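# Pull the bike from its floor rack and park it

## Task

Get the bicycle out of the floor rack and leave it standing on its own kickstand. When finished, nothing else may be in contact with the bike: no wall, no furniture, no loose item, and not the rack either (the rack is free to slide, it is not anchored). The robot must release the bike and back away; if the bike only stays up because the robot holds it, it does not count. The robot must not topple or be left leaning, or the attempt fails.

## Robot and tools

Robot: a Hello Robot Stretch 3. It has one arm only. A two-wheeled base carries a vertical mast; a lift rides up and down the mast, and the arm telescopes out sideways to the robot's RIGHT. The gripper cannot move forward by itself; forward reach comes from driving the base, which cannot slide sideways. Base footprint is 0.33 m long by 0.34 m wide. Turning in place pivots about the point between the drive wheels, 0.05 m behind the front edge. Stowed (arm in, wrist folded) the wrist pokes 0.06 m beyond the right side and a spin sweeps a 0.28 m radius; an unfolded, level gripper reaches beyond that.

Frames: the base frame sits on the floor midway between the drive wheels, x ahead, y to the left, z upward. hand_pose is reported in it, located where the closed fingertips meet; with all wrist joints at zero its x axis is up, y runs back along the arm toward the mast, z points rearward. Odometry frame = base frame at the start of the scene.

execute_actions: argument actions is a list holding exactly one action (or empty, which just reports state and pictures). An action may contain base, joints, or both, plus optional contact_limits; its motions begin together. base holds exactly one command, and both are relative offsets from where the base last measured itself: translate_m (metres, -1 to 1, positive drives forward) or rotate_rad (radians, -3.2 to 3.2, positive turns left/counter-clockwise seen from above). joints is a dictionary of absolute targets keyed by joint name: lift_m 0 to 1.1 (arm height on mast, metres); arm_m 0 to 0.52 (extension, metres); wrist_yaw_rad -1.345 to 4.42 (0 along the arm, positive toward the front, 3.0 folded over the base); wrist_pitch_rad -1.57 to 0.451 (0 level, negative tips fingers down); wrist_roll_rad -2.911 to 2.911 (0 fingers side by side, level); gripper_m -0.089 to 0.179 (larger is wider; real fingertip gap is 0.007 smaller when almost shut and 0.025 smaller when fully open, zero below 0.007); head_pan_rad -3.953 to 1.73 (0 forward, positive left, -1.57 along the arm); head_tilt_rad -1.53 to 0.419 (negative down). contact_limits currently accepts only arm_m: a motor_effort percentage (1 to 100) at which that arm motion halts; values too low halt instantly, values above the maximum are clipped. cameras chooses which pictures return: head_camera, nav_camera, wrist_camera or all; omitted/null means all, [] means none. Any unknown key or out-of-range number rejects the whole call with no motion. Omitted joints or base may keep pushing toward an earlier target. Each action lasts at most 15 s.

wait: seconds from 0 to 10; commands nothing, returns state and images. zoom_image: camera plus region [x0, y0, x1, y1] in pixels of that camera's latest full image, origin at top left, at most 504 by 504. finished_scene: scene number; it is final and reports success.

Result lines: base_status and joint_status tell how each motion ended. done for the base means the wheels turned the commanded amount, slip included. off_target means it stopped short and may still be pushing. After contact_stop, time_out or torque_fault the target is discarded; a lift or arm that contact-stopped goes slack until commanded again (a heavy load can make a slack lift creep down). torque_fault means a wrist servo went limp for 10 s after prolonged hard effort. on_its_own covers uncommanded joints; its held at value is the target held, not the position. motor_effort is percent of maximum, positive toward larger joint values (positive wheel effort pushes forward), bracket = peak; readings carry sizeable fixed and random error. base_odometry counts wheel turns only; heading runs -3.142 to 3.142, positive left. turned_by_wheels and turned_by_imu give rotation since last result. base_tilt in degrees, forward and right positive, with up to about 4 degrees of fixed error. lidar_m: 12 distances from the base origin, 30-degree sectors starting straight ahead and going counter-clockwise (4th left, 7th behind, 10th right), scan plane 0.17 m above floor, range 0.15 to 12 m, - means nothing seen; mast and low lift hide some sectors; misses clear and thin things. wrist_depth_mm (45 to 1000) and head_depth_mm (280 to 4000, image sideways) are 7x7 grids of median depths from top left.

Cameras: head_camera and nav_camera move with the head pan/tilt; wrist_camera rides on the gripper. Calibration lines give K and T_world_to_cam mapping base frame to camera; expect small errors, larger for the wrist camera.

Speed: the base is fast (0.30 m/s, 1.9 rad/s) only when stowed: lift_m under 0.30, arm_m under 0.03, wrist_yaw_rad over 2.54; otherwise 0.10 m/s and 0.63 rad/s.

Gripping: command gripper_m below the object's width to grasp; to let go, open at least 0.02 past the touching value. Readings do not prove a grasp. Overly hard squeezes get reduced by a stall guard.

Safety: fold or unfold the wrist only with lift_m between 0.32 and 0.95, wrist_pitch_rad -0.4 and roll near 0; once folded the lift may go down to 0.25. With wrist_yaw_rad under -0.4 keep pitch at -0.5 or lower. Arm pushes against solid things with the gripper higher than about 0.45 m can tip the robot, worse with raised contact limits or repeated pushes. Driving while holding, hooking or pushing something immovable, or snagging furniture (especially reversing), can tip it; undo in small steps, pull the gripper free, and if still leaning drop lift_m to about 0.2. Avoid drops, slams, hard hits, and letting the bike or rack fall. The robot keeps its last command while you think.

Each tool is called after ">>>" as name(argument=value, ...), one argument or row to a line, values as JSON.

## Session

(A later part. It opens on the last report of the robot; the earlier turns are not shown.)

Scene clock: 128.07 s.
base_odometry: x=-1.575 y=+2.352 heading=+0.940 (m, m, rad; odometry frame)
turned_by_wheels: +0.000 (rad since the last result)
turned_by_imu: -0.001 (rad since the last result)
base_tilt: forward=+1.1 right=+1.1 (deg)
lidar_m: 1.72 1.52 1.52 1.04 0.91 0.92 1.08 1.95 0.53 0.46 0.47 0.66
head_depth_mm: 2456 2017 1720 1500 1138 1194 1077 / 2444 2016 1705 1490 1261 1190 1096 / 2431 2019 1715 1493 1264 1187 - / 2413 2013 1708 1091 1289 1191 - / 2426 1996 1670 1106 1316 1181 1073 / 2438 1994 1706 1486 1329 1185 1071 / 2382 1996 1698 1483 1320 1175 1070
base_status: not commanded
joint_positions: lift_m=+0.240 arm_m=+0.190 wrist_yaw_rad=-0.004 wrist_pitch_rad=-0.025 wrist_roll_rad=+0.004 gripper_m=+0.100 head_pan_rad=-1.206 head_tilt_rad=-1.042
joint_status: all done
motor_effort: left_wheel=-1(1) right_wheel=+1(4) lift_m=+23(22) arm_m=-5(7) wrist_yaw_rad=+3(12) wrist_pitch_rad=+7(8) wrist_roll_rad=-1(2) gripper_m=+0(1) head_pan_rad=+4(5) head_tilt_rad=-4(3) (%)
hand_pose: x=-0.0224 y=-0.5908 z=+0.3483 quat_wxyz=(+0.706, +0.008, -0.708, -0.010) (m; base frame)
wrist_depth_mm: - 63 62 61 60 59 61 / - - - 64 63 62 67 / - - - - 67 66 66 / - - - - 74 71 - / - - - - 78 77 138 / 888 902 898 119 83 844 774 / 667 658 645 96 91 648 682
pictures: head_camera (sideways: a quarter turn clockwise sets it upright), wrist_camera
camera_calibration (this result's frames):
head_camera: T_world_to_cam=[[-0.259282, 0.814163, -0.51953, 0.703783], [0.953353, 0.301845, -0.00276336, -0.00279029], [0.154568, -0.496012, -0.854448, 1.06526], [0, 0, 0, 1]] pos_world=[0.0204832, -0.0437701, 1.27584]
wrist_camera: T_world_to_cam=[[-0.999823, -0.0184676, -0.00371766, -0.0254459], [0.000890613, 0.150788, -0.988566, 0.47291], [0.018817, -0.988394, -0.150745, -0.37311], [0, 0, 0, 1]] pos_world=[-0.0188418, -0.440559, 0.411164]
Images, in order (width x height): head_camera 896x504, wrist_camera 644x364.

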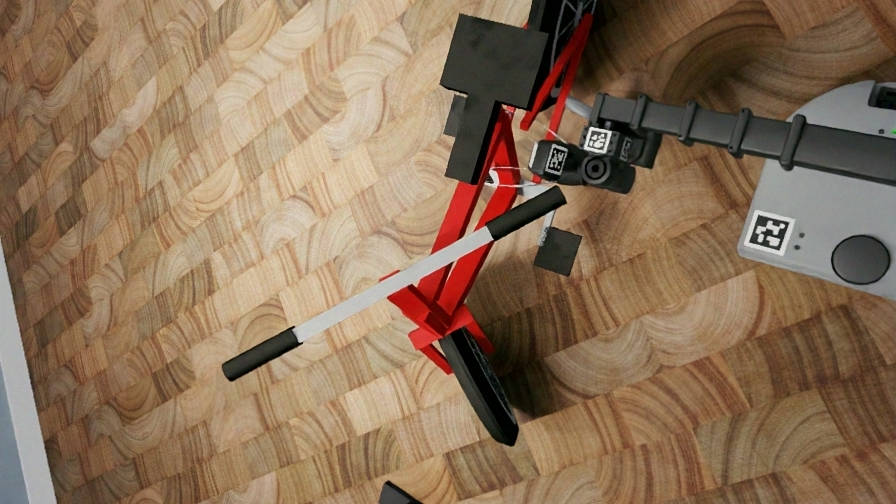

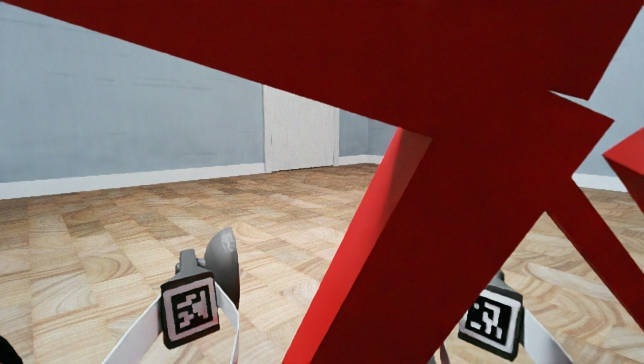

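It stands by itself.

>>> execute_actions(
  actions=[
    {"joints":{"arm_m":0.0}},
  ],
  cameras=[],
)

>>> execute_actions(
  actions=[
    {"base":{"translate_m":-0.6},"joints":{"head_pan_rad":-0.8,"head_tilt_rad":-0.8}},
  ],
  cameras=["head_camera"],
)

Scene clock: 135.43 s.
base_odometry: x=-1.575 y=+2.352 heading=+0.940 (m, m, rad; odometry frame)
turned_by_wheels: +0.000 (rad since the last result)
turned_by_imu: -0.001 (rad since the last result)
base_tilt: forward=+1.1 right=+1.2 (deg)
lidar_m: 1.72 1.52 1.52 1.04 0.91 0.91 1.08 1.95 0.53 0.46 0.47 0.66
head_depth_mm: 2449 2011 1713 1500 1136 1189 1080 / 2442 1995 1717 1500 1264 1188 1100 / 2446 1999 1711 1490 1279 1208 - / 2412 2008 1702 1093 1290 1205 - / 2422 1989 1678 1104 1323 1188 1076 / 2403 1972 1694 1485 1323 1179 1075 / 2384 1977 1704 1495 1318 1182 1068
base_status: not commanded
joint_positions: lift_m=+0.240 arm_m=+0.000 wrist_yaw_rad=-0.003 wrist_pitch_rad=-0.024 wrist_roll_rad=+0.004 gripper_m=+0.100 head_pan_rad=-1.206 head_tilt_rad=-1.042
joint_status: all done
motor_effort: left_wheel=+0(1) right_wheel=+0(0) lift_m=+22(22) arm_m=-5(9) wrist_yaw_rad=+3(3) wrist_pitch_rad=+7(7) wrist_roll_rad=-1(2) gripper_m=-1(0) head_pan_rad=+4(3) head_tilt_rad=-4(4) (%)
hand_pose: x=-0.0221 y=-0.4009 z=+0.3485 quat_wxyz=(+0.706, +0.008, -0.708, -0.010) (m; base frame)
wrist_depth_mm: 240 242 - - 233 - - / - - 249 248 - - - / - - - - 317 - - / 300 - - - - - - / 352 322 - 498 - 293 277 / 397 459 890 405 844 270 290 / 438 611 617 667 626 328 311
pictures: none
No camera images: the call's "cameras" was empty. Leave "cameras" out to get every camera's image.

Scene clock: 142.70 s.
base_odometry: x=-1.929 y=+1.867 heading=+0.940 (m, m, rad; odometry frame)
turned_by_wheels: +0.000 (rad since the last result)
turned_by_imu: -0.002 (rad since the last result)
base_tilt: forward=+1.2 right=+1.1 (deg)
lidar_m: 2.22 1.95 0.95 0.57 0.50 0.50 0.59 1.08 2.81 0.57 0.57 0.80
head_depth_mm: 2823 3031 2285 1827 1498 1284 1120 / 2780 2993 2324 1807 1512 1225 1110 / 2791 2970 2291 1822 1499 1237 1110 / 2780 2979 2316 1818 1228 1278 1118 / 2765 3018 2298 1816 1439 1286 1116 / 2735 2978 2308 1273 1469 1287 1120 / 2707 3001 2232 1830 1510 1285 1115
base_status: done
joint_positions: lift_m=+0.240 arm_m=+0.000 wrist_yaw_rad=-0.003 wrist_pitch_rad=-0.024 wrist_roll_rad=+0.004 gripper_m=+0.100 head_pan_rad=-0.807 head_tilt_rad=-0.803
joint_status: all done
motor_effort: left_wheel=+1(4) right_wheel=+0(3) lift_m=+22(22) arm_m=-5(5) wrist_yaw_rad=+3(3) wrist_pitch_rad=+6(6) wrist_roll_rad=-2(2) gripper_m=+0(0) head_pan_rad=+4(33) head_tilt_rad=+3(22) (%)
hand_pose: x=-0.0221 y=-0.4009 z=+0.3485 quat_wxyz=(+0.706, +0.008, -0.708, -0.010) (m; base frame)
wrist_depth_mm: - - - - - - - / - - - - - - - / - - - - - - - / - - - - - - - / 288 - - - - - - / 306 307 929 905 906 978 942 / 330 330 652 684 672 655 698
pictures: head_camera (sideways: a quarter turn clockwise sets it upright)
camera_calibration (this result's frames):
head_camera: T_world_to_cam=[[-0.453412, 0.543329, -0.706549, 0.948637], [0.760586, 0.649143, 0.0110945, -0.0196571], [0.464679, -0.53236, -0.707577, 0.872404], [0, 0, 0, 1]] pos_world=[0.0396868, -0.0382277, 1.28777]
Images, in order (width x height): head_camera 896x504.

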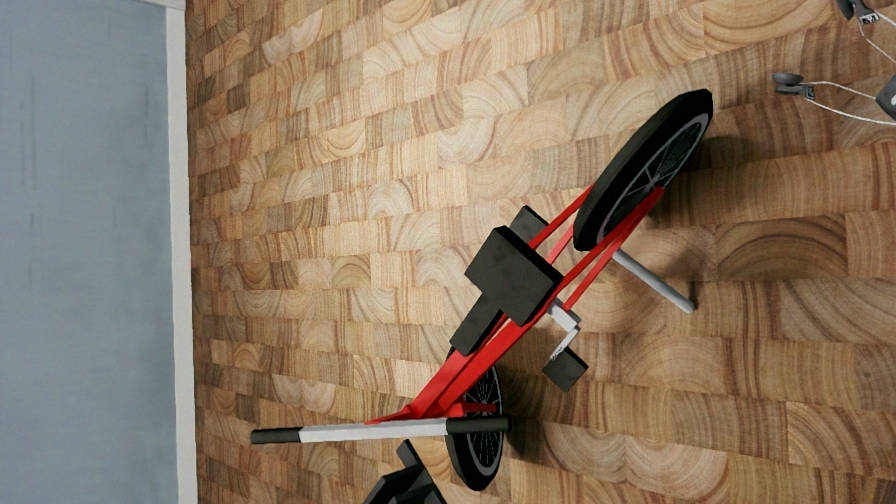

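>>> finished_scene(
  scene=1,
)

The scene is finished: the task was done.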